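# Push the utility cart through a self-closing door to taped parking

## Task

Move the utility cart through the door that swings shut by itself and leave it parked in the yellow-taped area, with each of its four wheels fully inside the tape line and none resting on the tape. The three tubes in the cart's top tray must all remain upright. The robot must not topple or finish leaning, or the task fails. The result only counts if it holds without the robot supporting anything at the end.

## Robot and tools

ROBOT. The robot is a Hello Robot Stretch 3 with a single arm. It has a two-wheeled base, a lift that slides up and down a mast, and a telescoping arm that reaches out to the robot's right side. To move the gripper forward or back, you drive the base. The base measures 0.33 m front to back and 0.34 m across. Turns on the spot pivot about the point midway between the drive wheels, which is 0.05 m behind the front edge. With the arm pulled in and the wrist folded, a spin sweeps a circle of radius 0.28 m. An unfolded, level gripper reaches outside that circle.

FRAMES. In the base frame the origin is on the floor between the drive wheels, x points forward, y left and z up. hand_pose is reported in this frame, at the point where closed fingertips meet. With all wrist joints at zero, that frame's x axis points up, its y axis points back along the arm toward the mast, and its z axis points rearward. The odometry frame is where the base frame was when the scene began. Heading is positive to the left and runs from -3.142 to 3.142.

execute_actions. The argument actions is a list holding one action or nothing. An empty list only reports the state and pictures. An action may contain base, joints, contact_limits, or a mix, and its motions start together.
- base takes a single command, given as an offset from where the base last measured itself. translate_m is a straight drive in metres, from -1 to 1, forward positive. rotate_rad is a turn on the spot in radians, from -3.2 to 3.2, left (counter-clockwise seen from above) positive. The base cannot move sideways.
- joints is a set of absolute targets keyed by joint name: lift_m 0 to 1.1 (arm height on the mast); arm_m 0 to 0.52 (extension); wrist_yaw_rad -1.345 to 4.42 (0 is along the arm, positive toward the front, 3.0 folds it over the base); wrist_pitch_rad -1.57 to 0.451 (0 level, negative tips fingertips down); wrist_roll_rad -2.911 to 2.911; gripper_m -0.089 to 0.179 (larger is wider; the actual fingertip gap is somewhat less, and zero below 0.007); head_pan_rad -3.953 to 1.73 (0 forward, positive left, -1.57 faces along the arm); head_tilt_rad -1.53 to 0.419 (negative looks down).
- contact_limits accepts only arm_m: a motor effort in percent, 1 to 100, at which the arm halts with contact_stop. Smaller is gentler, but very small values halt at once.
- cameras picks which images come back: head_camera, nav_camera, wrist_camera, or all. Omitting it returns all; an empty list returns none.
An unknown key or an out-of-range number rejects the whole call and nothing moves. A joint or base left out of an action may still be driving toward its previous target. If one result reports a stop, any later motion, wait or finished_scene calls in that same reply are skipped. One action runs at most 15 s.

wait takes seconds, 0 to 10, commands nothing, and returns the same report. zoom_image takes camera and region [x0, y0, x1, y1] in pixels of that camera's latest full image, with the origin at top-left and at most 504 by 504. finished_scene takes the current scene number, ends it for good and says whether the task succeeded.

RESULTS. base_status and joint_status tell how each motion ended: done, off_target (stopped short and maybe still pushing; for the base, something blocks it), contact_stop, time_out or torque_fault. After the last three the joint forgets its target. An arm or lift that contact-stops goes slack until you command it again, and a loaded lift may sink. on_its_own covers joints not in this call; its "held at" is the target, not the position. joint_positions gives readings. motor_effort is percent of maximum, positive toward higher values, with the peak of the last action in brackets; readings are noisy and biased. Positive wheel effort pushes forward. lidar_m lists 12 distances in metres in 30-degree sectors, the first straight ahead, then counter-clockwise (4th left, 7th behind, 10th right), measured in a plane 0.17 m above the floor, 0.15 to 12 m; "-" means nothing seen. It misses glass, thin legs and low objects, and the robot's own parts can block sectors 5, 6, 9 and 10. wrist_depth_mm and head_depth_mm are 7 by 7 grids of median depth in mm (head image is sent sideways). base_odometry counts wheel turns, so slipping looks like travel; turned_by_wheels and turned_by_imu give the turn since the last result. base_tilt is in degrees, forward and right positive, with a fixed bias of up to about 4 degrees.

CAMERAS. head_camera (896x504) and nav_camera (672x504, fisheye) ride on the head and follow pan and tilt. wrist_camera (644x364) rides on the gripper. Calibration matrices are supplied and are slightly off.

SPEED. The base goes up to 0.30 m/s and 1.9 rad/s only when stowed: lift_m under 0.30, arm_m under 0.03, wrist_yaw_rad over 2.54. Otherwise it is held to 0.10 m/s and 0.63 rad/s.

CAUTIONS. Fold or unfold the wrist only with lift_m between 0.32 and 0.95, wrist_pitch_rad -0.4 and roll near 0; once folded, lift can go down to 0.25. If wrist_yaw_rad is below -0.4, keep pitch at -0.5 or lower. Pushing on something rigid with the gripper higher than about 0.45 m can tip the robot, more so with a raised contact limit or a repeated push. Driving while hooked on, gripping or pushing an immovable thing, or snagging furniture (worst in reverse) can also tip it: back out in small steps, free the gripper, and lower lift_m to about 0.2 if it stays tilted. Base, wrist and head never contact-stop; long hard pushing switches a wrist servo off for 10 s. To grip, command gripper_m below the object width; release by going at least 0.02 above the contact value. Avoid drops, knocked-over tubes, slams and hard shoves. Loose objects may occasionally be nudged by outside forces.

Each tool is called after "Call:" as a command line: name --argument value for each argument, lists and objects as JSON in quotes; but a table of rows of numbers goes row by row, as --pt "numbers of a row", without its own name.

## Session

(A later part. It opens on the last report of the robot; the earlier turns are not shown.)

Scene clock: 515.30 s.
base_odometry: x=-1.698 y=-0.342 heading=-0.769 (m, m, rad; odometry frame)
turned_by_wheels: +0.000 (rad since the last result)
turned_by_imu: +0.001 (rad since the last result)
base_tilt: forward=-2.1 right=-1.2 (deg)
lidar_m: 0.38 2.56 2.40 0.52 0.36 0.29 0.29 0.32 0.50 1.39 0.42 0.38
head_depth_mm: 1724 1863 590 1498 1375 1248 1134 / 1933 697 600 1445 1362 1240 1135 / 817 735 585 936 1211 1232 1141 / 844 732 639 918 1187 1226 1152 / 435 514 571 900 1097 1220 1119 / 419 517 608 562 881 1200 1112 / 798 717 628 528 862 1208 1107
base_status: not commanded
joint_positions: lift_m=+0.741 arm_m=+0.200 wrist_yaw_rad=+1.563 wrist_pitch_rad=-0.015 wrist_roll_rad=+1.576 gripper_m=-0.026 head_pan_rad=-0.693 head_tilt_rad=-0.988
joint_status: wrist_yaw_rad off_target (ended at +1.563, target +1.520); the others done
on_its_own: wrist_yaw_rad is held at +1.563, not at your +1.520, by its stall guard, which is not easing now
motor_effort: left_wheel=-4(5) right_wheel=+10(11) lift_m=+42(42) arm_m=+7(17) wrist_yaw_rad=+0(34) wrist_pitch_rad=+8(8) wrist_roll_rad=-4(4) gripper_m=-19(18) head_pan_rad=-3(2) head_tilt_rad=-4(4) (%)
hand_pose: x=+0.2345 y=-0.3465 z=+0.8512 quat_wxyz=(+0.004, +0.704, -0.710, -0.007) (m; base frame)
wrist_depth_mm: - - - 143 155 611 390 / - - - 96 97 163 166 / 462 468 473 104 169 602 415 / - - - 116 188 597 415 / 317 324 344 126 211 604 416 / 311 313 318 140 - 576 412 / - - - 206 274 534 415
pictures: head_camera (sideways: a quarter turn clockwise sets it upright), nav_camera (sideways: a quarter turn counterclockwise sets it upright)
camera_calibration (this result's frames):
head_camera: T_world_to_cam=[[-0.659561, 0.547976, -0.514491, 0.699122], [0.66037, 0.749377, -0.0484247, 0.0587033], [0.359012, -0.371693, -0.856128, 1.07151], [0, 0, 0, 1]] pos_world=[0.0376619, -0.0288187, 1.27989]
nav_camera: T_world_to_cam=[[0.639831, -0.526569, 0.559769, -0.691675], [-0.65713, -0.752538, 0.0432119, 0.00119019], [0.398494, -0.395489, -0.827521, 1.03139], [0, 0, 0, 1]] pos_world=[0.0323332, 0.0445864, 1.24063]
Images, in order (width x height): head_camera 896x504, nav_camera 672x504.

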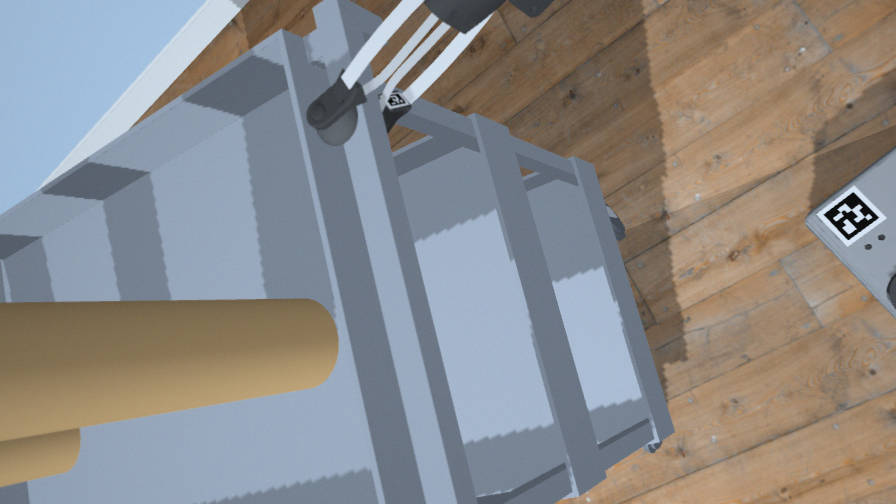

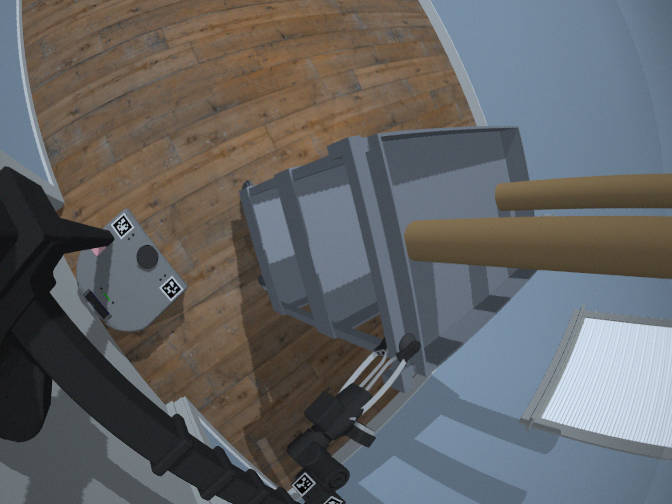

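Call:
execute_actions --actions '[{"joints": {"gripper_m": 0.09}}]' --cameras '[]'

Call:
execute_actions --actions '[{"joints": {"arm_m": 0.015, "wrist_yaw_rad": 1.57}}]' --cameras '[]'

Call:
execute_actions --actions '[{"base": {"rotate_rad": -0.175}, "joints": {"head_pan_rad": -0.5}}]' --cameras '["head_camera"]'

Scene clock: 544.83 s.
base_odometry: x=-1.698 y=-0.342 heading=-0.768 (m, m, rad; odometry frame)
turned_by_wheels: +0.000 (rad since the last result)
turned_by_imu: +0.001 (rad since the last result)
base_tilt: forward=-2.0 right=-1.2 (deg)
lidar_m: 0.38 2.55 2.40 0.52 0.36 0.29 0.29 0.32 0.50 1.39 0.41 0.38
head_depth_mm: 1731 1874 593 1552 1371 1246 1137 / 1934 696 565 1446 1357 1238 1136 / 802 736 585 934 1212 1237 1143 / 845 734 639 920 1177 1226 1149 / 434 512 569 901 1096 1223 1119 / 418 517 610 553 881 1202 1112 / 797 716 628 525 862 1207 1112
base_status: not commanded
joint_positions: lift_m=+0.741 arm_m=+0.200 wrist_yaw_rad=+1.563 wrist_pitch_rad=-0.016 wrist_roll_rad=+1.576 gripper_m=+0.090 head_pan_rad=-0.693 head_tilt_rad=-0.988
joint_status: all done
on_its_own: wrist_yaw_rad is held at +1.563, not at your +1.520, by its stall guard, which is not easing now
motor_effort: left_wheel=-3(5) right_wheel=+3(12) lift_m=+42(42) arm_m=+7(6) wrist_yaw_rad=+0(1) wrist_pitch_rad=+9(9) wrist_roll_rad=-4(4) gripper_m=+1(79) head_pan_rad=-3(2) head_tilt_rad=-4(5) (%)
hand_pose: x=+0.2344 y=-0.3465 z=+0.8509 quat_wxyz=(+0.004, +0.704, -0.710, -0.008) (m; base frame)
wrist_depth_mm: - - - 140 152 613 393 / - - - 94 95 162 164 / 461 464 464 102 166 604 415 / - - - 114 186 607 414 / 322 323 326 126 207 595 418 / 309 307 318 144 231 563 415 / - - - 164 - 524 412
pictures: none
No camera images: the call's "cameras" was empty. Leave "cameras" out to get every camera's image.

Scene clock: 547.43 s.
base_odometry: x=-1.698 y=-0.342 heading=-0.768 (m, m, rad; odometry frame)
turned_by_wheels: +0.000 (rad since the last result)
turned_by_imu: +0.000 (rad since the last result)
base_tilt: forward=-2.1 right=-1.3 (deg)
lidar_m: 0.38 2.55 2.40 0.52 0.36 0.29 0.29 0.32 0.50 1.39 0.41 0.38
head_depth_mm: 1734 1873 591 1528 1389 1262 1107 / 1923 698 574 1448 1387 - 1130 / 804 736 585 935 1064 - 1142 / 849 732 639 926 1173 1227 1152 / 433 512 569 704 1145 1220 1119 / 418 516 620 554 880 1196 1113 / 796 715 628 525 861 1210 1108
base_status: not commanded
joint_positions: lift_m=+0.741 arm_m=+0.015 wrist_yaw_rad=+1.568 wrist_pitch_rad=-0.017 wrist_roll_rad=+1.576 gripper_m=+0.090 head_pan_rad=-0.693 head_tilt_rad=-0.988
joint_status: all done
motor_effort: left_wheel=-3(3) right_wheel=+3(3) lift_m=+42(42) arm_m=-6(9) wrist_yaw_rad=+1(2) wrist_pitch_rad=+9(9) wrist_roll_rad=-4(4) gripper_m=+0(1) head_pan_rad=-2(4) head_tilt_rad=-4(4) (%)
hand_pose: x=+0.2344 y=-0.1610 z=+0.8508 quat_wxyz=(+0.005, +0.706, -0.708, -0.008) (m; base frame)
wrist_depth_mm: 437 440 446 153 206 606 414 / 280 282 288 165 229 610 419 / - - - 181 755 607 414 / - - - 250 - 567 417 / - - - 279 - - 414 / - - - 317 337 356 350 / - - - 292 - - 903
pictures: none
No camera images: the call's "cameras" was empty. Leave "cameras" out to get every camera's image.

Scene clock: 548.60 s.
base_odometry: x=-1.698 y=-0.342 heading=-0.943 (m, m, rad; odometry frame)
turned_by_wheels: -0.175 (rad since the last result)
turned_by_imu: -0.175 (rad since the last result)
base_tilt: forward=-2.0 right=-1.2 (deg)
lidar_m: 0.38 2.40 2.48 0.87 0.41 0.30 0.29 0.30 0.41 0.78 0.45 0.38
head_depth_mm: 1740 1861 585 1528 1375 1224 - / 1955 699 576 1451 1384 - 1119 / 812 735 582 940 1201 1229 1140 / 853 734 639 910 1177 1226 1144 / 426 503 570 900 1110 1222 1121 / 423 527 619 551 881 1197 1116 / 799 716 628 525 863 1209 1109
base_status: done
joint_positions: lift_m=+0.741 arm_m=+0.015 wrist_yaw_rad=+1.568 wrist_pitch_rad=-0.017 wrist_roll_rad=+1.576 gripper_m=+0.090 head_pan_rad=-0.507 head_tilt_rad=-0.988
joint_status: all done
motor_effort: left_wheel=+2(5) right_wheel=-2(4) lift_m=+42(42) arm_m=-6(6) wrist_yaw_rad=+1(1) wrist_pitch_rad=+9(9) wrist_roll_rad=-4(4) gripper_m=+1(0) head_pan_rad=+3(19) head_tilt_rad=-4(4) (%)
hand_pose: x=+0.2344 y=-0.1610 z=+0.8507 quat_wxyz=(+0.005, +0.706, -0.708, -0.008) (m; base frame)
wrist_depth_mm: - - - 229 748 605 416 / 501 513 522 241 813 607 421 / 332 336 344 254 852 598 414 / 340 346 346 270 825 607 414 / - - - 287 696 569 414 / - - - 311 326 532 414 / - - - 333 359 377 360
pictures: head_camera (sideways: a quarter turn clockwise sets it upright)
camera_calibration (this result's frames):
head_camera: T_world_to_cam=[[-0.749482, 0.416625, -0.51449, 0.69967], [0.510481, 0.858524, -0.0484247, 0.0596177], [0.421527, -0.298931, -0.856128, 1.07113], [0, 0, 0, 1]] pos_world=[0.0424448, -0.0224884, 1.27989]
Images, in order (width x height): head_camera 896x504.

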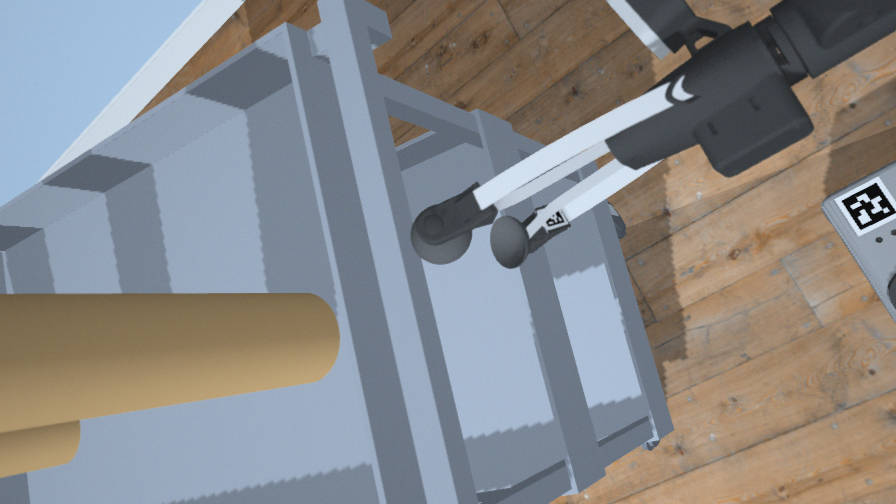

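Call:
execute_actions --actions '[{"base": {"translate_m": 0.073}}]' --cameras '["head_camera"]'

Scene clock: 555.27 s.
base_odometry: x=-1.655 y=-0.401 heading=-0.943 (m, m, rad; odometry frame)
turned_by_wheels: +0.000 (rad since the last result)
turned_by_imu: +0.001 (rad since the last result)
base_tilt: forward=-2.1 right=-1.2 (deg)
lidar_m: 0.31 2.33 2.49 1.18 0.43 0.38 0.37 0.38 0.51 1.06 0.37 0.31
head_depth_mm: 1740 1866 615 581 1372 1232 - / 1937 703 648 547 1306 - 1113 / 810 738 644 520 1021 1230 1144 / 368 447 582 501 876 1202 1138 / 349 415 519 514 847 1176 1118 / 723 708 632 521 818 1119 1114 / 796 717 627 558 624 1198 1109
base_status: done
joint_positions: lift_m=+0.741 arm_m=+0.015 wrist_yaw_rad=+1.568 wrist_pitch_rad=-0.017 wrist_roll_rad=+1.576 gripper_m=+0.090 head_pan_rad=-0.507 head_tilt_rad=-0.988
joint_status: not commanded
motor_effort: left_wheel=+2(8) right_wheel=-2(3) lift_m=+42(42) arm_m=-7(6) wrist_yaw_rad=+2(1) wrist_pitch_rad=+9(9) wrist_roll_rad=-4(4) gripper_m=+1(1) head_pan_rad=+4(4) head_tilt_rad=-4(4) (%)
hand_pose: x=+0.2344 y=-0.1610 z=+0.8507 quat_wxyz=(+0.005, +0.706, -0.708, -0.008) (m; base frame)
wrist_depth_mm: - - - 116 170 597 413 / 439 442 445 122 180 600 416 / 265 268 273 129 192 607 416 / 261 264 269 139 203 603 419 / - - - 147 453 563 416 / - - - 159 233 - 411 / - - - 171 - - 381
pictures: head_camera (sideways: a quarter turn clockwise sets it upright)
camera_calibration (this result's frames):
head_camera: T_world_to_cam=[[-0.749568, 0.416501, -0.514465, 0.699638], [0.51033, 0.858614, -0.0484255, 0.0596197], [0.421558, -0.298845, -0.856143, 1.07115], [0, 0, 0, 1]] pos_world=[0.0424482, -0.0224817, 1.27989]
Images, in order (width x height): head_camera 896x504.

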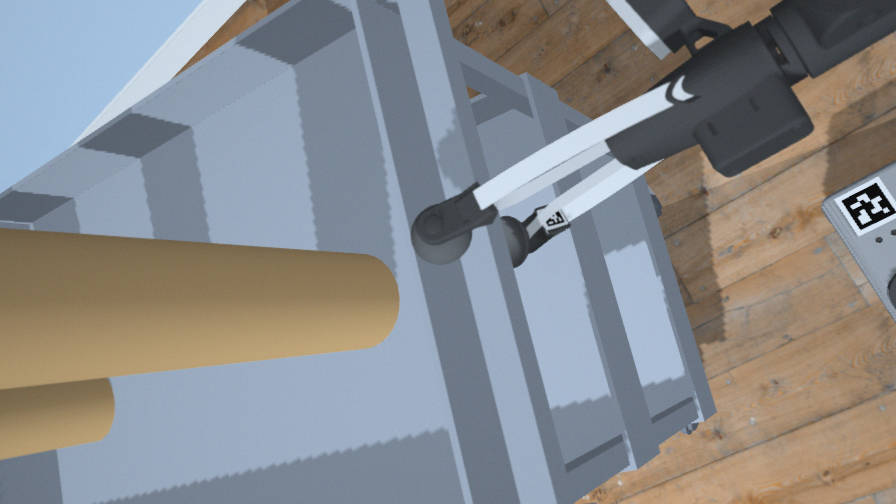

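Call:
execute_actions --actions '[{"joints": {"gripper_m": -0.03}}]' --cameras '[]'

Call:
execute_actions --actions '[{"base": {"translate_m": -0.35}, "joints": {"head_pan_rad": -3.14, "head_tilt_rad": -0.6}}]' --cameras '["head_camera", "nav_camera", "wrist_camera"]'

Scene clock: 561.67 s.
base_odometry: x=-1.655 y=-0.401 heading=-0.943 (m, m, rad; odometry frame)
turned_by_wheels: +0.000 (rad since the last result)
turned_by_imu: +0.001 (rad since the last result)
base_tilt: forward=-2.1 right=-1.2 (deg)
lidar_m: 0.30 2.33 2.48 1.18 0.44 0.38 0.36 0.38 0.51 1.06 0.37 0.31
head_depth_mm: 1742 1865 622 578 1376 1237 - / 1945 704 648 542 939 - 1121 / 811 736 643 525 1112 1233 1146 / 365 441 563 512 872 1194 1136 / 347 412 517 515 843 1175 1122 / 721 709 631 524 803 1115 1112 / 796 716 627 558 619 1198 1109
base_status: not commanded
joint_positions: lift_m=+0.741 arm_m=+0.015 wrist_yaw_rad=+1.568 wrist_pitch_rad=-0.014 wrist_roll_rad=+1.576 gripper_m=-0.029 head_pan_rad=-0.507 head_tilt_rad=-0.988
joint_status: all done
motor_effort: left_wheel=+2(2) right_wheel=-10(10) lift_m=+42(42) arm_m=-6(6) wrist_yaw_rad=+2(1) wrist_pitch_rad=+8(9) wrist_roll_rad=-4(4) gripper_m=-21(97) head_pan_rad=+4(3) head_tilt_rad=-4(5) (%)
hand_pose: x=+0.2345 y=-0.1611 z=+0.8513 quat_wxyz=(+0.004, +0.706, -0.708, -0.007) (m; base frame)
wrist_depth_mm: - - - 113 167 610 419 / 428 436 444 119 177 606 415 / 264 266 271 126 189 617 417 / 260 262 266 134 201 601 416 / - - - 141 218 574 418 / - - - 150 - - 414 / - - - 167 247 - 377
pictures: none
No camera images: the call's "cameras" was empty. Leave "cameras" out to get every camera's image.

Scene clock: 567.10 s.
base_odometry: x=-1.860 y=-0.118 heading=-0.943 (m, m, rad; odometry frame)
turned_by_wheels: +0.000 (rad since the last result)
turned_by_imu: +0.001 (rad since the last result)
base_tilt: forward=-2.2 right=-1.2 (deg)
lidar_m: 0.52 2.69 2.49 0.27 0.25 0.25 0.30 0.57 1.46 0.53 1.45 0.52
head_depth_mm: - - - 288 305 335 - / - - 289 310 342 374 - / - 291 314 348 389 429 - / 293 319 354 396 451 521 - / 324 360 404 461 536 642 798 / 366 412 472 551 662 829 1105 / 420 482 566 683 863 1376 1239
base_status: done
joint_positions: lift_m=+0.741 arm_m=+0.015 wrist_yaw_rad=+1.524 wrist_pitch_rad=-0.017 wrist_roll_rad=+1.576 gripper_m=-0.024 head_pan_rad=-3.133 head_tilt_rad=-0.603
joint_status: all done
on_its_own: wrist_yaw_rad is held at +1.522, not at your +1.570, by its stall guard, which is not easing now; gripper_m is held at -0.024, not at your -0.030, by its stall guard, which is not easing now
motor_effort: left_wheel=-1(31) right_wheel=-2(39) lift_m=+40(42) arm_m=-7(6) wrist_yaw_rad=-1(21) wrist_pitch_rad=+9(10) wrist_roll_rad=-4(4) gripper_m=-9(21) head_pan_rad=-3(42) head_tilt_rad=+0(17) (%)
hand_pose: x=+0.2342 y=-0.1722 z=+0.8508 quat_wxyz=(+0.004, +0.690, -0.723, -0.008) (m; base frame)
wrist_depth_mm: - - - 374 - 533 392 / - - - 396 945 606 411 / 654 649 672 405 - 611 429 / 484 486 494 420 - 606 669 / - - - 442 - 603 684 / - - - - - 487 515 / - - - - - - 919
pictures: head_camera (sideways: a quarter turn clockwise sets it upright), nav_camera (sideways: a quarter turn counterclockwise sets it upright), wrist_camera
camera_calibration (this result's frames):
head_camera: T_world_to_cam=[[0.6021, 0.00501153, -0.798405, 1.06138], [-0.0366892, -0.99875, -0.0339375, 0.0441155], [-0.797577, 0.0497266, -0.601164, 0.747003], [0, 0, 0, 1]] pos_world=[-0.0416479, 0.00159531, 1.29798]
nav_camera: T_world_to_cam=[[-0.558345, -0.00849858, 0.829566, -1.03596], [0.030549, 0.999059, 0.0307962, 0.0131405], [-0.829047, 0.0425373, -0.557559, 0.687772], [0, 0, 0, 1]] pos_world=[-0.00863013, -0.0511883, 1.24247]
wrist_camera: T_world_to_cam=[[-0.0588859, -0.0156724, -0.998142, 0.84641], [-0.135237, 0.990784, -0.00757851, 0.240776], [0.989062, 0.134539, -0.0604627, 0.0116451], [0, 0, 0, 1]] pos_world=[0.0708857, -0.226859, 0.847366]
Images, in order (width x height): head_camera 896x504, nav_camera 672x504, wrist_camera 644x364.

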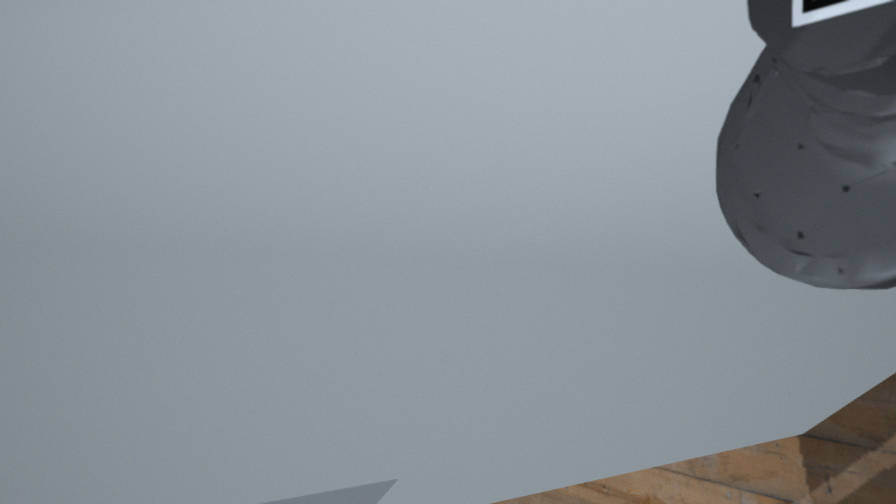

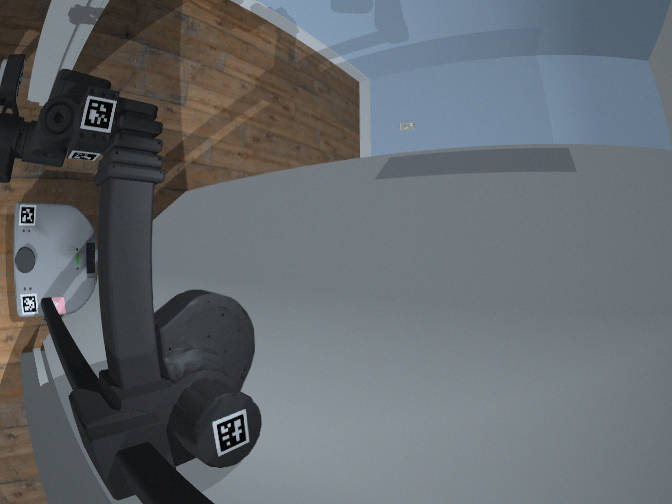

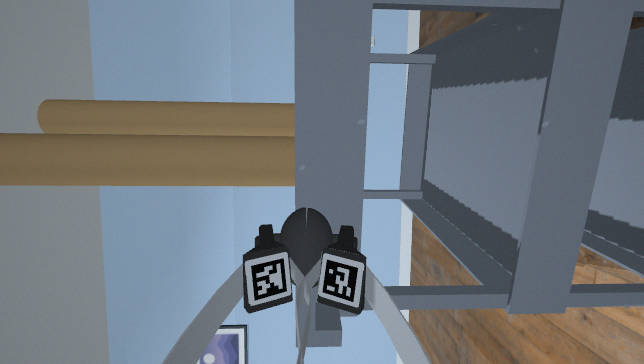

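Call:
execute_actions --actions '[{"joints": {"head_pan_rad": -2.5, "head_tilt_rad": -0.6, "gripper_m": 0.09, "wrist_yaw_rad": 1.57}}]' --cameras '["head_camera", "nav_camera"]'

Scene clock: 580.67 s.
base_odometry: x=-1.860 y=-0.118 heading=-0.943 (m, m, rad; odometry frame)
turned_by_wheels: +0.000 (rad since the last result)
turned_by_imu: +0.001 (rad since the last result)
base_tilt: forward=-2.0 right=-1.3 (deg)
lidar_m: 0.52 2.69 2.48 0.27 0.25 0.25 0.30 0.57 1.46 0.53 1.45 0.52
head_depth_mm: 582 585 595 603 609 615 622 / 2036 2227 2390 807 817 827 842 / 2166 2358 2579 2197 1765 1433 1211 / 2165 2399 2629 2187 1756 1468 1259 / 1912 2101 2326 2180 1739 1450 1276 / 1708 1864 2035 2102 1731 1454 1288 / 1541 1667 1814 1946 1730 1444 1283
base_status: not commanded
joint_positions: lift_m=+0.741 arm_m=+0.015 wrist_yaw_rad=+1.567 wrist_pitch_rad=-0.017 wrist_roll_rad=+1.576 gripper_m=+0.090 head_pan_rad=-2.507 head_tilt_rad=-0.603
joint_status: all done
motor_effort: left_wheel=-1(1) right_wheel=-3(2) lift_m=+39(39) arm_m=-6(6) wrist_yaw_rad=+2(3) wrist_pitch_rad=+9(9) wrist_roll_rad=-4(4) gripper_m=+1(80) head_pan_rad=+5(35) head_tilt_rad=+2(0) (%)
hand_pose: x=+0.2344 y=-0.1614 z=+0.8508 quat_wxyz=(+0.005, +0.706, -0.709, -0.008) (m; base frame)
wrist_depth_mm: - - - 374 - 562 388 / - - - 389 987 613 404 / 468 476 484 405 - 603 430 / - - - 431 - 612 676 / - - - 452 - 602 670 / - - - 465 - 494 800 / - - - - - - 935
pictures: head_camera (sideways: a quarter turn clockwise sets it upright), nav_camera (sideways: a quarter turn counterclockwise sets it upright)
camera_calibration (this result's frames):
head_camera: T_world_to_cam=[[0.485066, 0.356735, -0.798406, 1.0621], [0.555271, -0.830977, -0.0339374, 0.0405045], [-0.675563, -0.426869, -0.601163, 0.746257], [0, 0, 0, 1]] pos_world=[-0.0335341, -0.0266748, 1.29798]
nav_camera: T_world_to_cam=[[-0.447559, -0.333932, 0.829567, -1.03664], [-0.560428, 0.82763, 0.0307961, 0.0167455], [-0.696858, -0.451129, -0.557558, 0.686964], [0, 0, 0, 1]] pos_world=[0.0241442, -0.0501162, 1.24247]
Images, in order (width x height): head_camera 896x504, nav_camera 672x504.

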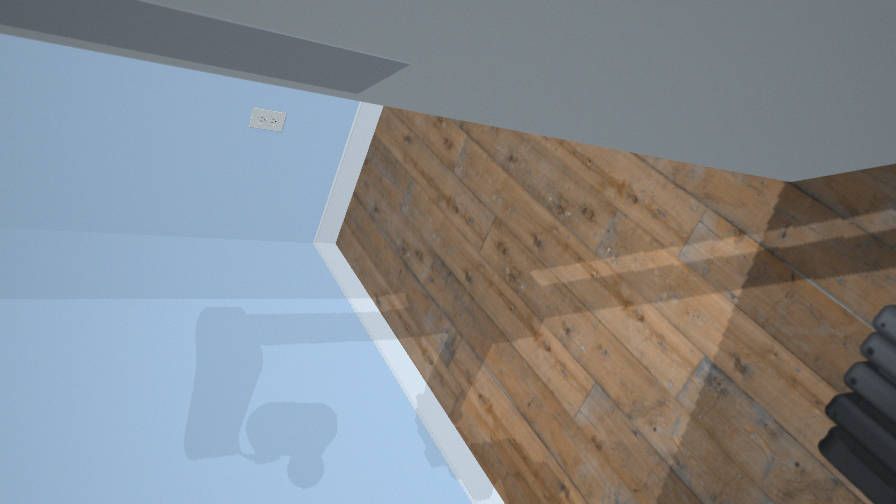

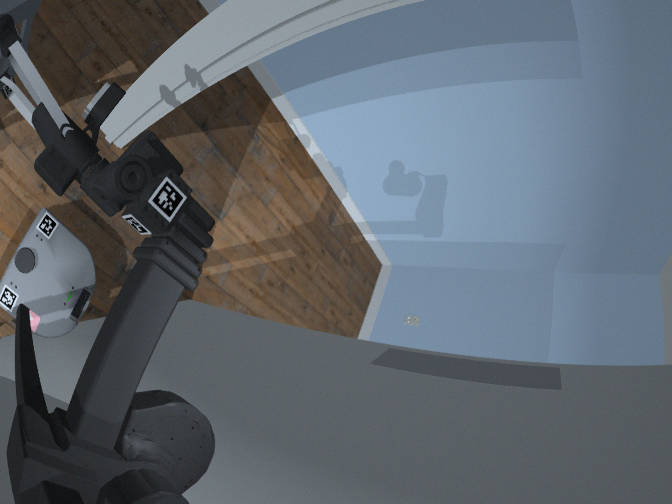

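Call:
execute_actions --actions '[{"base": {"translate_m": 0.15}, "joints": {"head_pan_rad": -0.5, "head_tilt_rad": -0.99}}]' --cameras '["head_camera", "nav_camera"]'

Scene clock: 594.03 s.
base_odometry: x=-1.772 y=-0.239 heading=-0.943 (m, m, rad; odometry frame)
turned_by_wheels: +0.000 (rad since the last result)
turned_by_imu: +0.003 (rad since the last result)
base_tilt: forward=-2.1 right=-1.4 (deg)
lidar_m: 0.37 2.54 2.48 0.34 0.30 0.27 0.27 0.33 0.55 0.55 0.46 0.37
head_depth_mm: 1752 1871 596 1534 1372 1254 - / 1960 702 586 915 1378 - 1122 / 809 742 590 944 1236 1238 1142 / 827 725 643 524 1175 1229 1140 / 417 491 567 569 1069 1209 1118 / 432 684 625 532 869 1183 1115 / 790 723 632 508 866 1210 1107
base_status: done
joint_positions: lift_m=+0.741 arm_m=+0.015 wrist_yaw_rad=+1.569 wrist_pitch_rad=-0.018 wrist_roll_rad=+1.576 gripper_m=+0.090 head_pan_rad=-0.506 head_tilt_rad=-0.981
joint_status: all done
motor_effort: left_wheel=-2(36) right_wheel=-4(62) lift_m=+39(40) arm_m=-5(6) wrist_yaw_rad=+0(2) wrist_pitch_rad=+10(11) wrist_roll_rad=-4(4) gripper_m=+0(1) head_pan_rad=+3(43) head_tilt_rad=-3(21) (%)
hand_pose: x=+0.2344 y=-0.1606 z=+0.8504 quat_wxyz=(+0.005, +0.707, -0.708, -0.008) (m; base frame)
wrist_depth_mm: - - - 236 756 590 416 / 507 512 520 246 817 598 417 / 321 328 334 256 871 606 415 / 346 351 356 268 859 599 415 / - - - 280 713 560 415 / - - - 300 308 525 413 / - - - 314 341 343 343
pictures: head_camera (sideways: a quarter turn clockwise sets it upright), nav_camera (sideways: a quarter turn counterclockwise sets it upright)
camera_calibration (this result's frames):
head_camera: T_world_to_cam=[[-0.747137, 0.414196, -0.519836, 0.706619], [0.509756, 0.858965, -0.0482412, 0.0593836], [0.42654, -0.301032, -0.852903, 1.06691], [0, 0, 0, 1]] pos_world=[0.0425901, -0.0225127, 1.28016]
nav_camera: T_world_to_cam=[[0.723522, -0.396694, 0.564933, -0.698913], [-0.505956, -0.861484, 0.0430567, 0.000469727], [0.469601, -0.316984, -0.824012, 1.0264], [0, 0, 0, 1]] pos_world=[0.0239187, 0.0485016, 1.24059]
Images, in order (width x height): head_camera 896x504, nav_camera 672x504.

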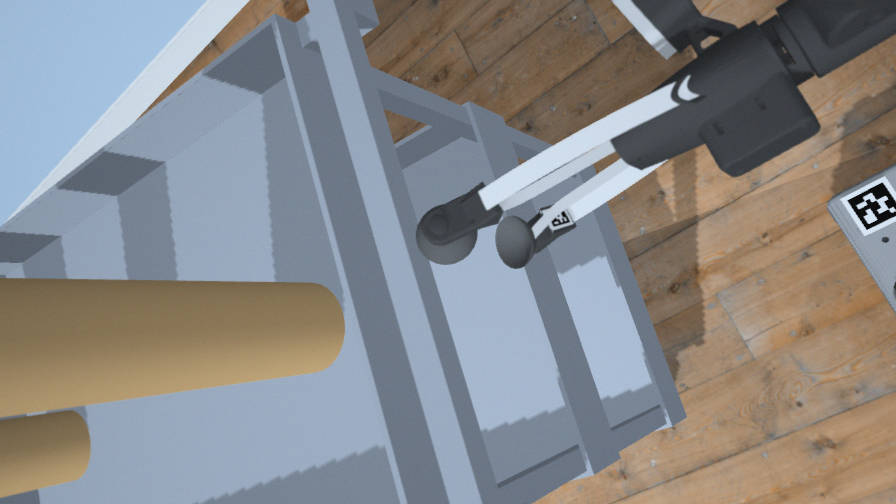

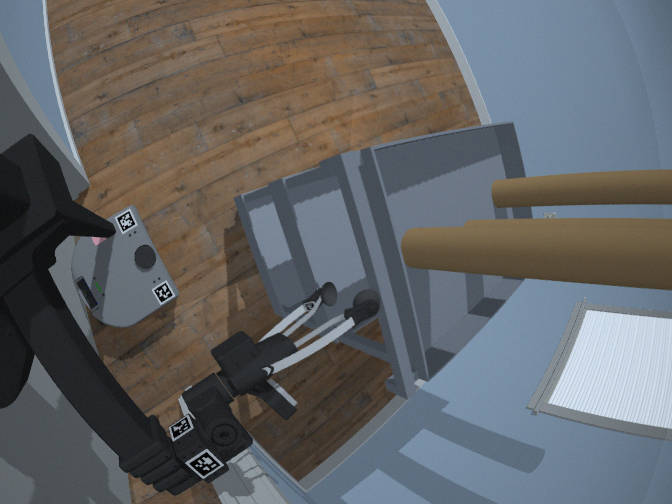

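Call:
execute_actions --actions '[{"base": {"translate_m": 0.087}}]' --cameras '["head_camera"]'

Scene clock: 602.27 s.
base_odometry: x=-1.721 y=-0.310 heading=-0.943 (m, m, rad; odometry frame)
turned_by_wheels: +0.000 (rad since the last result)
turned_by_imu: +0.001 (rad since the last result)
base_tilt: forward=-2.0 right=-1.2 (deg)
lidar_m: 0.28 2.44 2.48 0.71 0.38 0.31 0.31 0.34 0.54 0.60 0.36 0.28
head_depth_mm: 1750 1835 632 568 1377 1253 - / 1954 705 653 530 926 - 1121 / 800 744 647 518 886 1230 1143 / 337 406 504 546 838 1195 1135 / 343 418 522 566 757 1121 1119 / 760 728 636 564 508 1075 1112 / 785 723 632 562 456 1209 1110
base_status: done
joint_positions: lift_m=+0.741 arm_m=+0.015 wrist_yaw_rad=+1.569 wrist_pitch_rad=-0.018 wrist_roll_rad=+1.576 gripper_m=+0.090 head_pan_rad=-0.506 head_tilt_rad=-0.981
joint_status: not commanded
motor_effort: left_wheel=+0(4) right_wheel=+0(4) lift_m=+39(39) arm_m=-5(5) wrist_yaw_rad=+0(1) wrist_pitch_rad=+10(10) wrist_roll_rad=-4(4) gripper_m=+1(0) head_pan_rad=+3(3) head_tilt_rad=-3(2) (%)
hand_pose: x=+0.2344 y=-0.1606 z=+0.8504 quat_wxyz=(+0.005, +0.707, -0.708, -0.008) (m; base frame)
wrist_depth_mm: - - - 106 163 608 415 / 420 427 433 111 170 600 417 / 242 246 247 116 178 607 415 / 249 251 254 121 187 606 412 / - - - 128 196 574 411 / - - - 136 207 - 411 / - - - 144 222 - 381
pictures: head_camera (sideways: a quarter turn clockwise sets it upright)
camera_calibration (this result's frames):
head_camera: T_world_to_cam=[[-0.747138, 0.414195, -0.519835, 0.706618], [0.509755, 0.858966, -0.0482412, 0.0593836], [0.426539, -0.301031, -0.852904, 1.06691], [0, 0, 0, 1]] pos_world=[0.0425901, -0.0225126, 1.28016]
Images, in order (width x height): head_camera 896x504.

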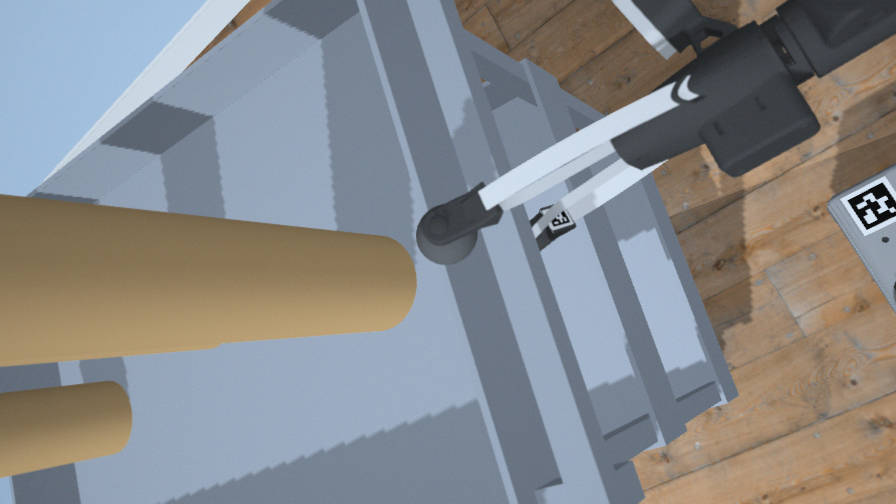

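Call:
execute_actions --actions '[{"joints": {"gripper_m": -0.04}}]' --cameras '["head_camera", "wrist_camera"]'

Scene clock: 609.27 s.
base_odometry: x=-1.721 y=-0.310 heading=-0.943 (m, m, rad; odometry frame)
turned_by_wheels: +0.000 (rad since the last result)
turned_by_imu: +0.001 (rad since the last result)
base_tilt: forward=-2.1 right=-1.2 (deg)
lidar_m: 0.28 2.44 2.49 0.71 0.37 0.28 0.28 0.29 0.42 0.60 0.35 0.28
head_depth_mm: 1744 1852 632 568 1367 1251 - / 1955 705 651 521 903 - 1121 / 767 742 647 518 1023 1216 1142 / 334 399 497 554 831 1195 1137 / 343 417 535 566 745 1113 1119 / 758 728 635 564 500 1074 1117 / 784 723 631 560 450 1205 1111
base_status: not commanded
joint_positions: lift_m=+0.741 arm_m=+0.015 wrist_yaw_rad=+1.569 wrist_pitch_rad=-0.018 wrist_roll_rad=+1.576 gripper_m=-0.039 head_pan_rad=-0.506 head_tilt_rad=-0.982
joint_status: all done
motor_effort: left_wheel=-1(2) right_wheel=-3(6) lift_m=+38(39) arm_m=-6(5) wrist_yaw_rad=+1(1) wrist_pitch_rad=+10(11) wrist_roll_rad=-4(4) gripper_m=-25(100) head_pan_rad=+4(4) head_tilt_rad=-3(3) (%)
hand_pose: x=+0.2344 y=-0.1608 z=+0.8506 quat_wxyz=(+0.005, +0.706, -0.708, -0.008) (m; base frame)
wrist_depth_mm: - - - 103 158 609 418 / 423 430 428 108 166 603 416 / 240 242 243 113 174 605 413 / 246 246 250 118 183 604 414 / - - - 124 192 567 413 / - - - 130 - - 414 / - - - 140 215 - 378
pictures: head_camera (sideways: a quarter turn clockwise sets it upright), wrist_camera
camera_calibration (this result's frames):
head_camera: T_world_to_cam=[[-0.747403, 0.413973, -0.519629, 0.706352], [0.50942, 0.859164, -0.0482483, 0.0593949], [0.426474, -0.300771, -0.853028, 1.06707], [0, 0, 0, 1]] pos_world=[0.0425941, -0.0224963, 1.28015]
wrist_camera: T_world_to_cam=[[-0.0591505, -0.0182711, -0.998082, 0.845982], [-0.179119, 0.9838, -0.00739431, 0.238491], [0.982048, 0.178338, -0.061465, 0.0193904], [0, 0, 0, 1]] pos_world=[0.0737163, -0.222628, 0.847315]
Images, in order (width x height): head_camera 896x504, wrist_camera 644x364.

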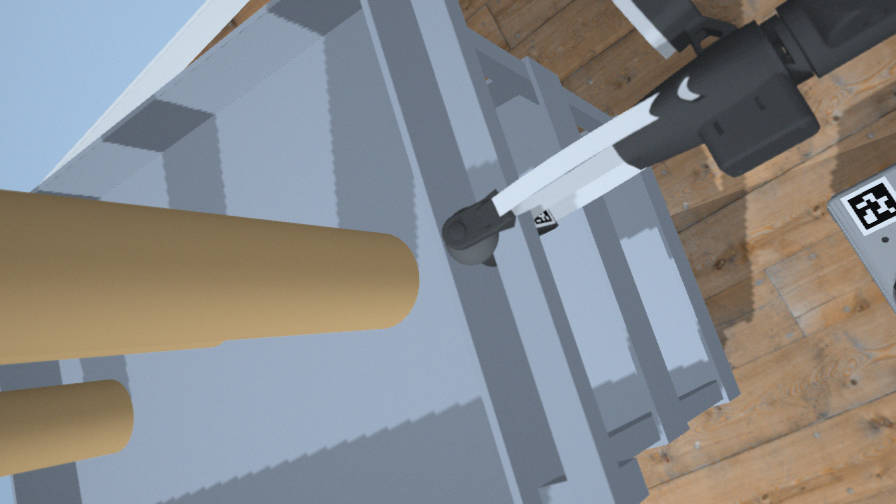

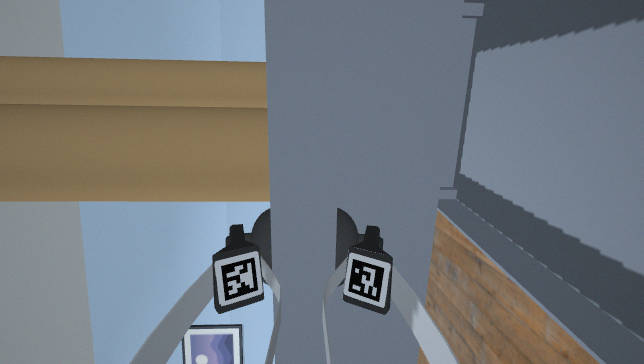

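Call:
execute_actions --actions '[{"base": {"translate_m": -0.3}}]' --cameras '["head_camera", "nav_camera"]'

Scene clock: 616.83 s.
base_odometry: x=-1.897 y=-0.067 heading=-0.943 (m, m, rad; odometry frame)
turned_by_wheels: +0.000 (rad since the last result)
turned_by_imu: +0.002 (rad since the last result)
base_tilt: forward=-2.0 right=-1.3 (deg)
lidar_m: 0.26 2.74 0.34 0.25 0.24 0.24 0.32 2.02 1.45 0.54 0.36 0.27
head_depth_mm: 1752 1858 634 615 1368 1214 - / 1960 703 651 534 1312 - 1121 / 755 727 649 542 1126 1230 1142 / 337 401 502 540 838 1194 1135 / 354 423 544 567 518 1104 1117 / 793 713 635 564 468 1055 1112 / 701 723 630 561 456 1208 1107
base_status: done
joint_positions: lift_m=+0.741 arm_m=+0.015 wrist_yaw_rad=+1.491 wrist_pitch_rad=-0.017 wrist_roll_rad=+1.576 gripper_m=-0.024 head_pan_rad=-0.506 head_tilt_rad=-0.982
joint_status: not commanded
on_its_own: wrist_yaw_rad is held at +1.515, not at your +1.570, by its stall guard, which is still easing; gripper_m is held at -0.025, not at your -0.040, by its stall guard, which is not easing now
motor_effort: left_wheel=-4(20) right_wheel=+2(22) lift_m=+38(38) arm_m=-6(5) wrist_yaw_rad=+15(23) wrist_pitch_rad=+9(10) wrist_roll_rad=-4(4) gripper_m=-18(19) head_pan_rad=+3(2) head_tilt_rad=-3(2) (%)
hand_pose: x=+0.2336 y=-0.1806 z=+0.8509 quat_wxyz=(+0.004, +0.678, -0.735, -0.008) (m; base frame)
wrist_depth_mm: - - - 119 179 580 414 / - - - 122 182 607 414 / 440 444 459 124 185 601 414 / 247 248 253 126 188 610 417 / - - 267 128 192 604 414 / - - - 130 672 563 415 / - - - 133 199 - 393
pictures: head_camera (sideways: a quarter turn clockwise sets it upright), nav_camera (sideways: a quarter turn counterclockwise sets it upright)
camera_calibration (this result's frames):
head_camera: T_world_to_cam=[[-0.747403, 0.413973, -0.519629, 0.706352], [0.50942, 0.859165, -0.0482483, 0.0593949], [0.426474, -0.30077, -0.853028, 1.06707], [0, 0, 0, 1]] pos_world=[0.0425941, -0.0224963, 1.28015]
nav_camera: T_world_to_cam=[[0.723792, -0.396486, 0.564734, -0.698655], [-0.50562, -0.861681, 0.0430627, 0.000459839], [0.469547, -0.316709, -0.824149, 1.02658], [0, 0, 0, 1]] pos_world=[0.0238874, 0.0485156, 1.24059]
Images, in order (width x height): head_camera 896x504, nav_camera 672x504.

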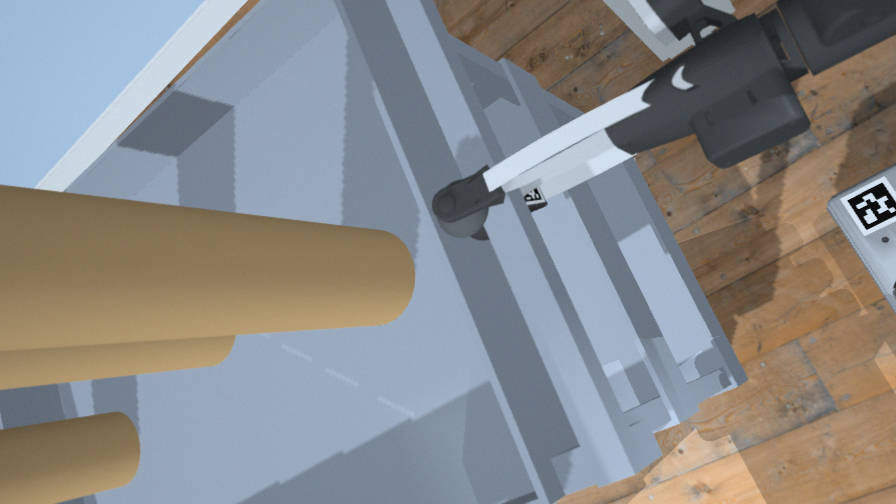

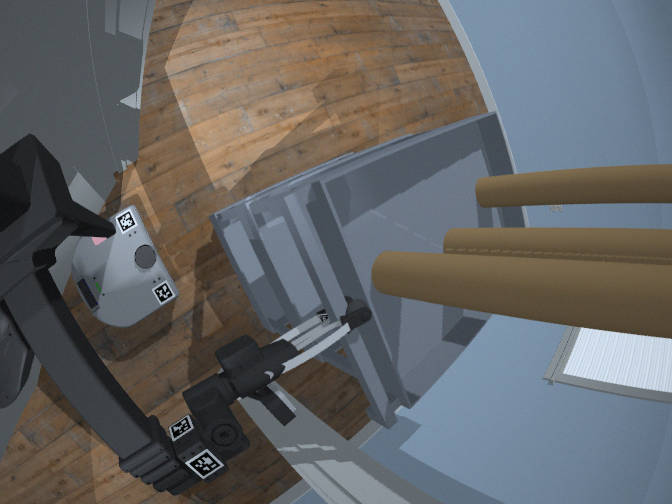

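Call:
execute_actions --actions '[{"base": {"translate_m": -0.3}, "joints": {"head_pan_rad": -0.3, "head_tilt_rad": -0.9}}]' --cameras '["head_camera", "nav_camera"]'

Scene clock: 626.40 s.
base_odometry: x=-2.074 y=+0.176 heading=-0.943 (m, m, rad; odometry frame)
turned_by_wheels: +0.000 (rad since the last result)
turned_by_imu: +0.002 (rad since the last result)
base_tilt: forward=-2.0 right=-1.2 (deg)
lidar_m: 0.25 0.39 0.23 0.20 0.20 0.24 0.42 1.88 1.46 1.26 0.37 0.26
head_depth_mm: 322 754 709 617 563 1241 - / 316 367 454 601 462 1136 1161 / 349 392 456 550 485 1079 1136 / 587 658 691 595 491 804 1133 / 696 781 696 602 505 711 1113 / 829 799 692 599 539 1208 1128 / 2577 811 704 1542 1385 1236 1122
base_status: done
joint_positions: lift_m=+0.741 arm_m=+0.015 wrist_yaw_rad=+1.424 wrist_pitch_rad=-0.016 wrist_roll_rad=+1.576 gripper_m=-0.024 head_pan_rad=-0.307 head_tilt_rad=-0.902
joint_status: all done
on_its_own: wrist_yaw_rad is held at +1.429, not at your +1.570, by its stall guard, which is not easing now; gripper_m is held at -0.025, not at your -0.040, by its stall guard, which is not easing now
motor_effort: left_wheel=-1(11) right_wheel=-1(22) lift_m=+38(38) arm_m=-5(5) wrist_yaw_rad=+3(18) wrist_pitch_rad=+9(9) wrist_roll_rad=-4(4) gripper_m=-19(19) head_pan_rad=+5(20) head_tilt_rad=+2(7) (%)
hand_pose: x=+0.2317 y=-0.1976 z=+0.8511 quat_wxyz=(+0.004, +0.653, -0.757, -0.008) (m; base frame)
wrist_depth_mm: - - - 135 199 - 399 / - - - 134 197 563 416 / - - - 133 196 609 412 / 257 260 264 131 194 607 415 / 253 256 257 131 193 610 416 / - - - 130 695 610 412 / - - - 129 190 583 411
pictures: head_camera (sideways: a quarter turn clockwise sets it upright), nav_camera (sideways: a quarter turn counterclockwise sets it upright)
camera_calibration (this result's frames):
head_camera: T_world_to_cam=[[-0.772481, 0.245063, -0.585847, 0.79277], [0.333433, 0.941663, -0.0457513, 0.0572225], [0.540458, -0.230683, -0.809129, 1.00931], [0, 0, 0, 1]] pos_world=[0.0478285, -0.0153324, 1.28372]
nav_camera: T_world_to_cam=[[0.742556, -0.231525, 0.628496, -0.781842], [-0.328832, -0.943501, 0.040943, 0.00213674], [0.583507, -0.237072, -0.776735, 0.964237], [0, 0, 0, 1]] pos_world=[0.0186255, 0.0495938, 1.24025]
Images, in order (width x height): head_camera 896x504, nav_camera 672x504.

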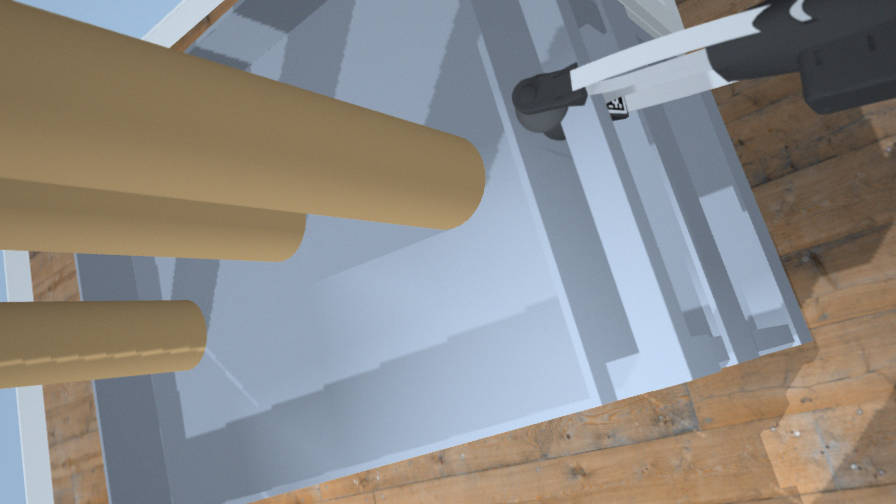

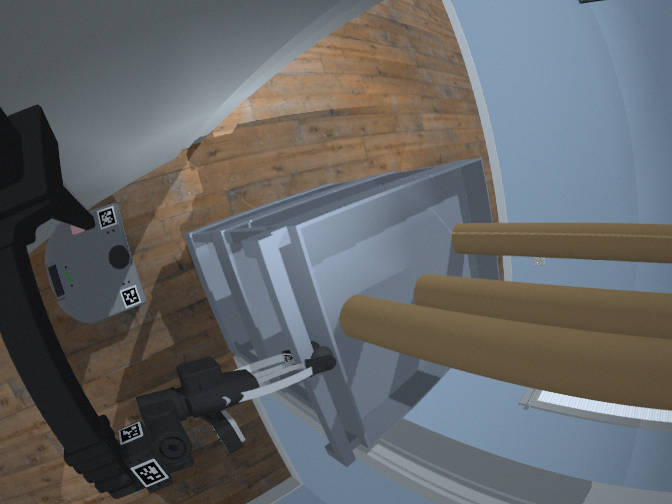

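Call:
execute_actions --actions '[{"base": {"translate_m": -0.3}, "joints": {"wrist_yaw_rad": 1.57, "head_pan_rad": -0.2, "head_tilt_rad": -0.8}}]' --cameras '["head_camera", "nav_camera"]'

Scene clock: 634.83 s.
base_odometry: x=-2.250 y=+0.419 heading=-0.943 (m, m, rad; odometry frame)
turned_by_wheels: +0.000 (rad since the last result)
turned_by_imu: +0.002 (rad since the last result)
base_tilt: forward=-2.0 right=-1.3 (deg)
lidar_m: 0.25 0.32 0.21 0.19 0.19 0.24 1.52 1.58 1.46 1.41 0.38 0.27
head_depth_mm: 296 2402 761 675 577 761 1193 / 292 325 387 640 576 457 1118 / 309 341 389 458 546 495 1048 / 695 878 750 648 563 468 1008 / 661 759 789 659 567 449 855 / 2913 887 783 655 564 446 782 / 2881 2372 801 684 1384 1244 1146
base_status: done
joint_positions: lift_m=+0.741 arm_m=+0.015 wrist_yaw_rad=+1.646 wrist_pitch_rad=-0.015 wrist_roll_rad=+1.576 gripper_m=-0.024 head_pan_rad=-0.207 head_tilt_rad=-0.803
joint_status: wrist_yaw_rad off_target (ended at +1.646, target +1.570); the others done
on_its_own: wrist_yaw_rad is held at +1.620, not at your +1.570, by its stall guard, which is still easing; gripper_m is held at -0.025, not at your -0.040, by its stall guard, which is not easing now
motor_effort: left_wheel=+4(11) right_wheel=-8(17) lift_m=+38(38) arm_m=-2(6) wrist_yaw_rad=-17(36) wrist_pitch_rad=+8(9) wrist_roll_rad=-4(4) gripper_m=-19(19) head_pan_rad=+3(14) head_tilt_rad=+0(8) (%)
hand_pose: x=+0.2338 y=-0.1407 z=+0.8514 quat_wxyz=(+0.004, +0.733, -0.680, -0.007) (m; base frame)
wrist_depth_mm: - - - 113 170 597 418 / - - - 117 176 601 415 / 256 258 261 120 181 600 417 / 245 248 252 124 187 605 417 / - - - 128 194 616 414 / - - - 133 - 570 414 / - - - 139 208 773 379
pictures: head_camera (sideways: a quarter turn clockwise sets it upright), nav_camera (sideways: a quarter turn counterclockwise sets it upright)
camera_calibration (this result's frames):
head_camera: T_world_to_cam=[[-0.732352, 0.153816, -0.663326, 0.893474], [0.241849, 0.969395, -0.0422277, 0.0531995], [0.636529, -0.19135, -0.747139, 0.928122], [0, 0, 0, 1]] pos_world=[0.0506953, -0.0114052, 1.28835]
nav_camera: T_world_to_cam=[[0.697241, -0.142502, 0.70253, -0.878036], [-0.236645, -0.970856, 0.037933, 0.00548791], [0.676649, -0.192698, -0.710643, 0.877721], [0, 0, 0, 1]] pos_world=[0.0195924, 0.049341, 1.24038]
Images, in order (width x height): head_camera 896x504, nav_camera 672x504.

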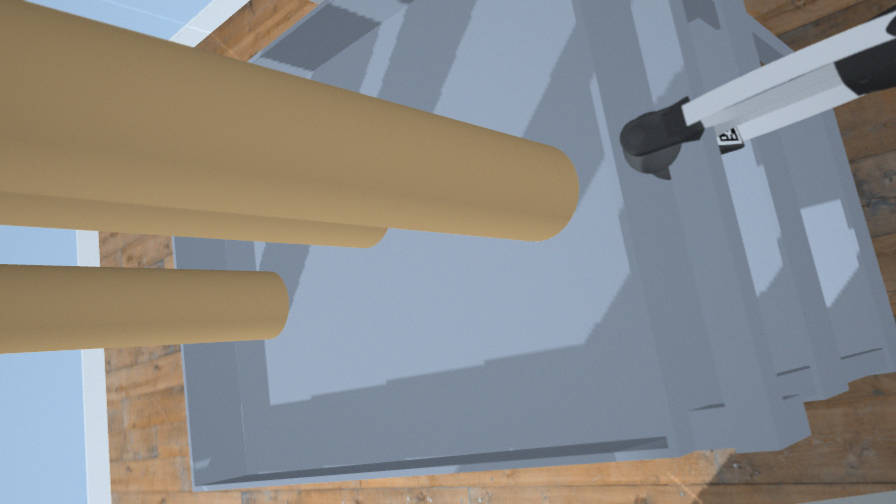

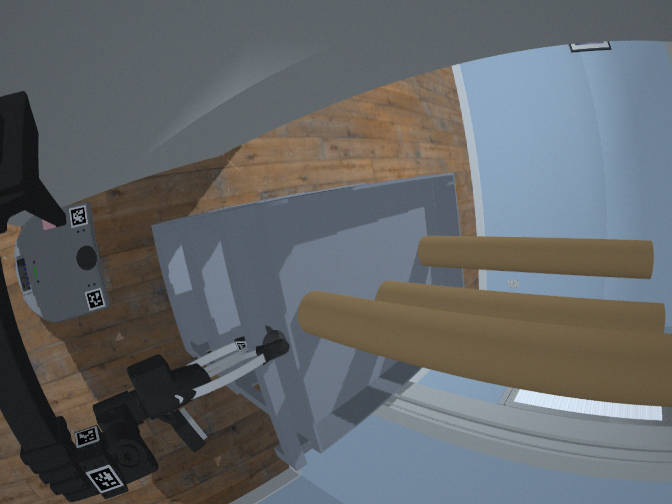

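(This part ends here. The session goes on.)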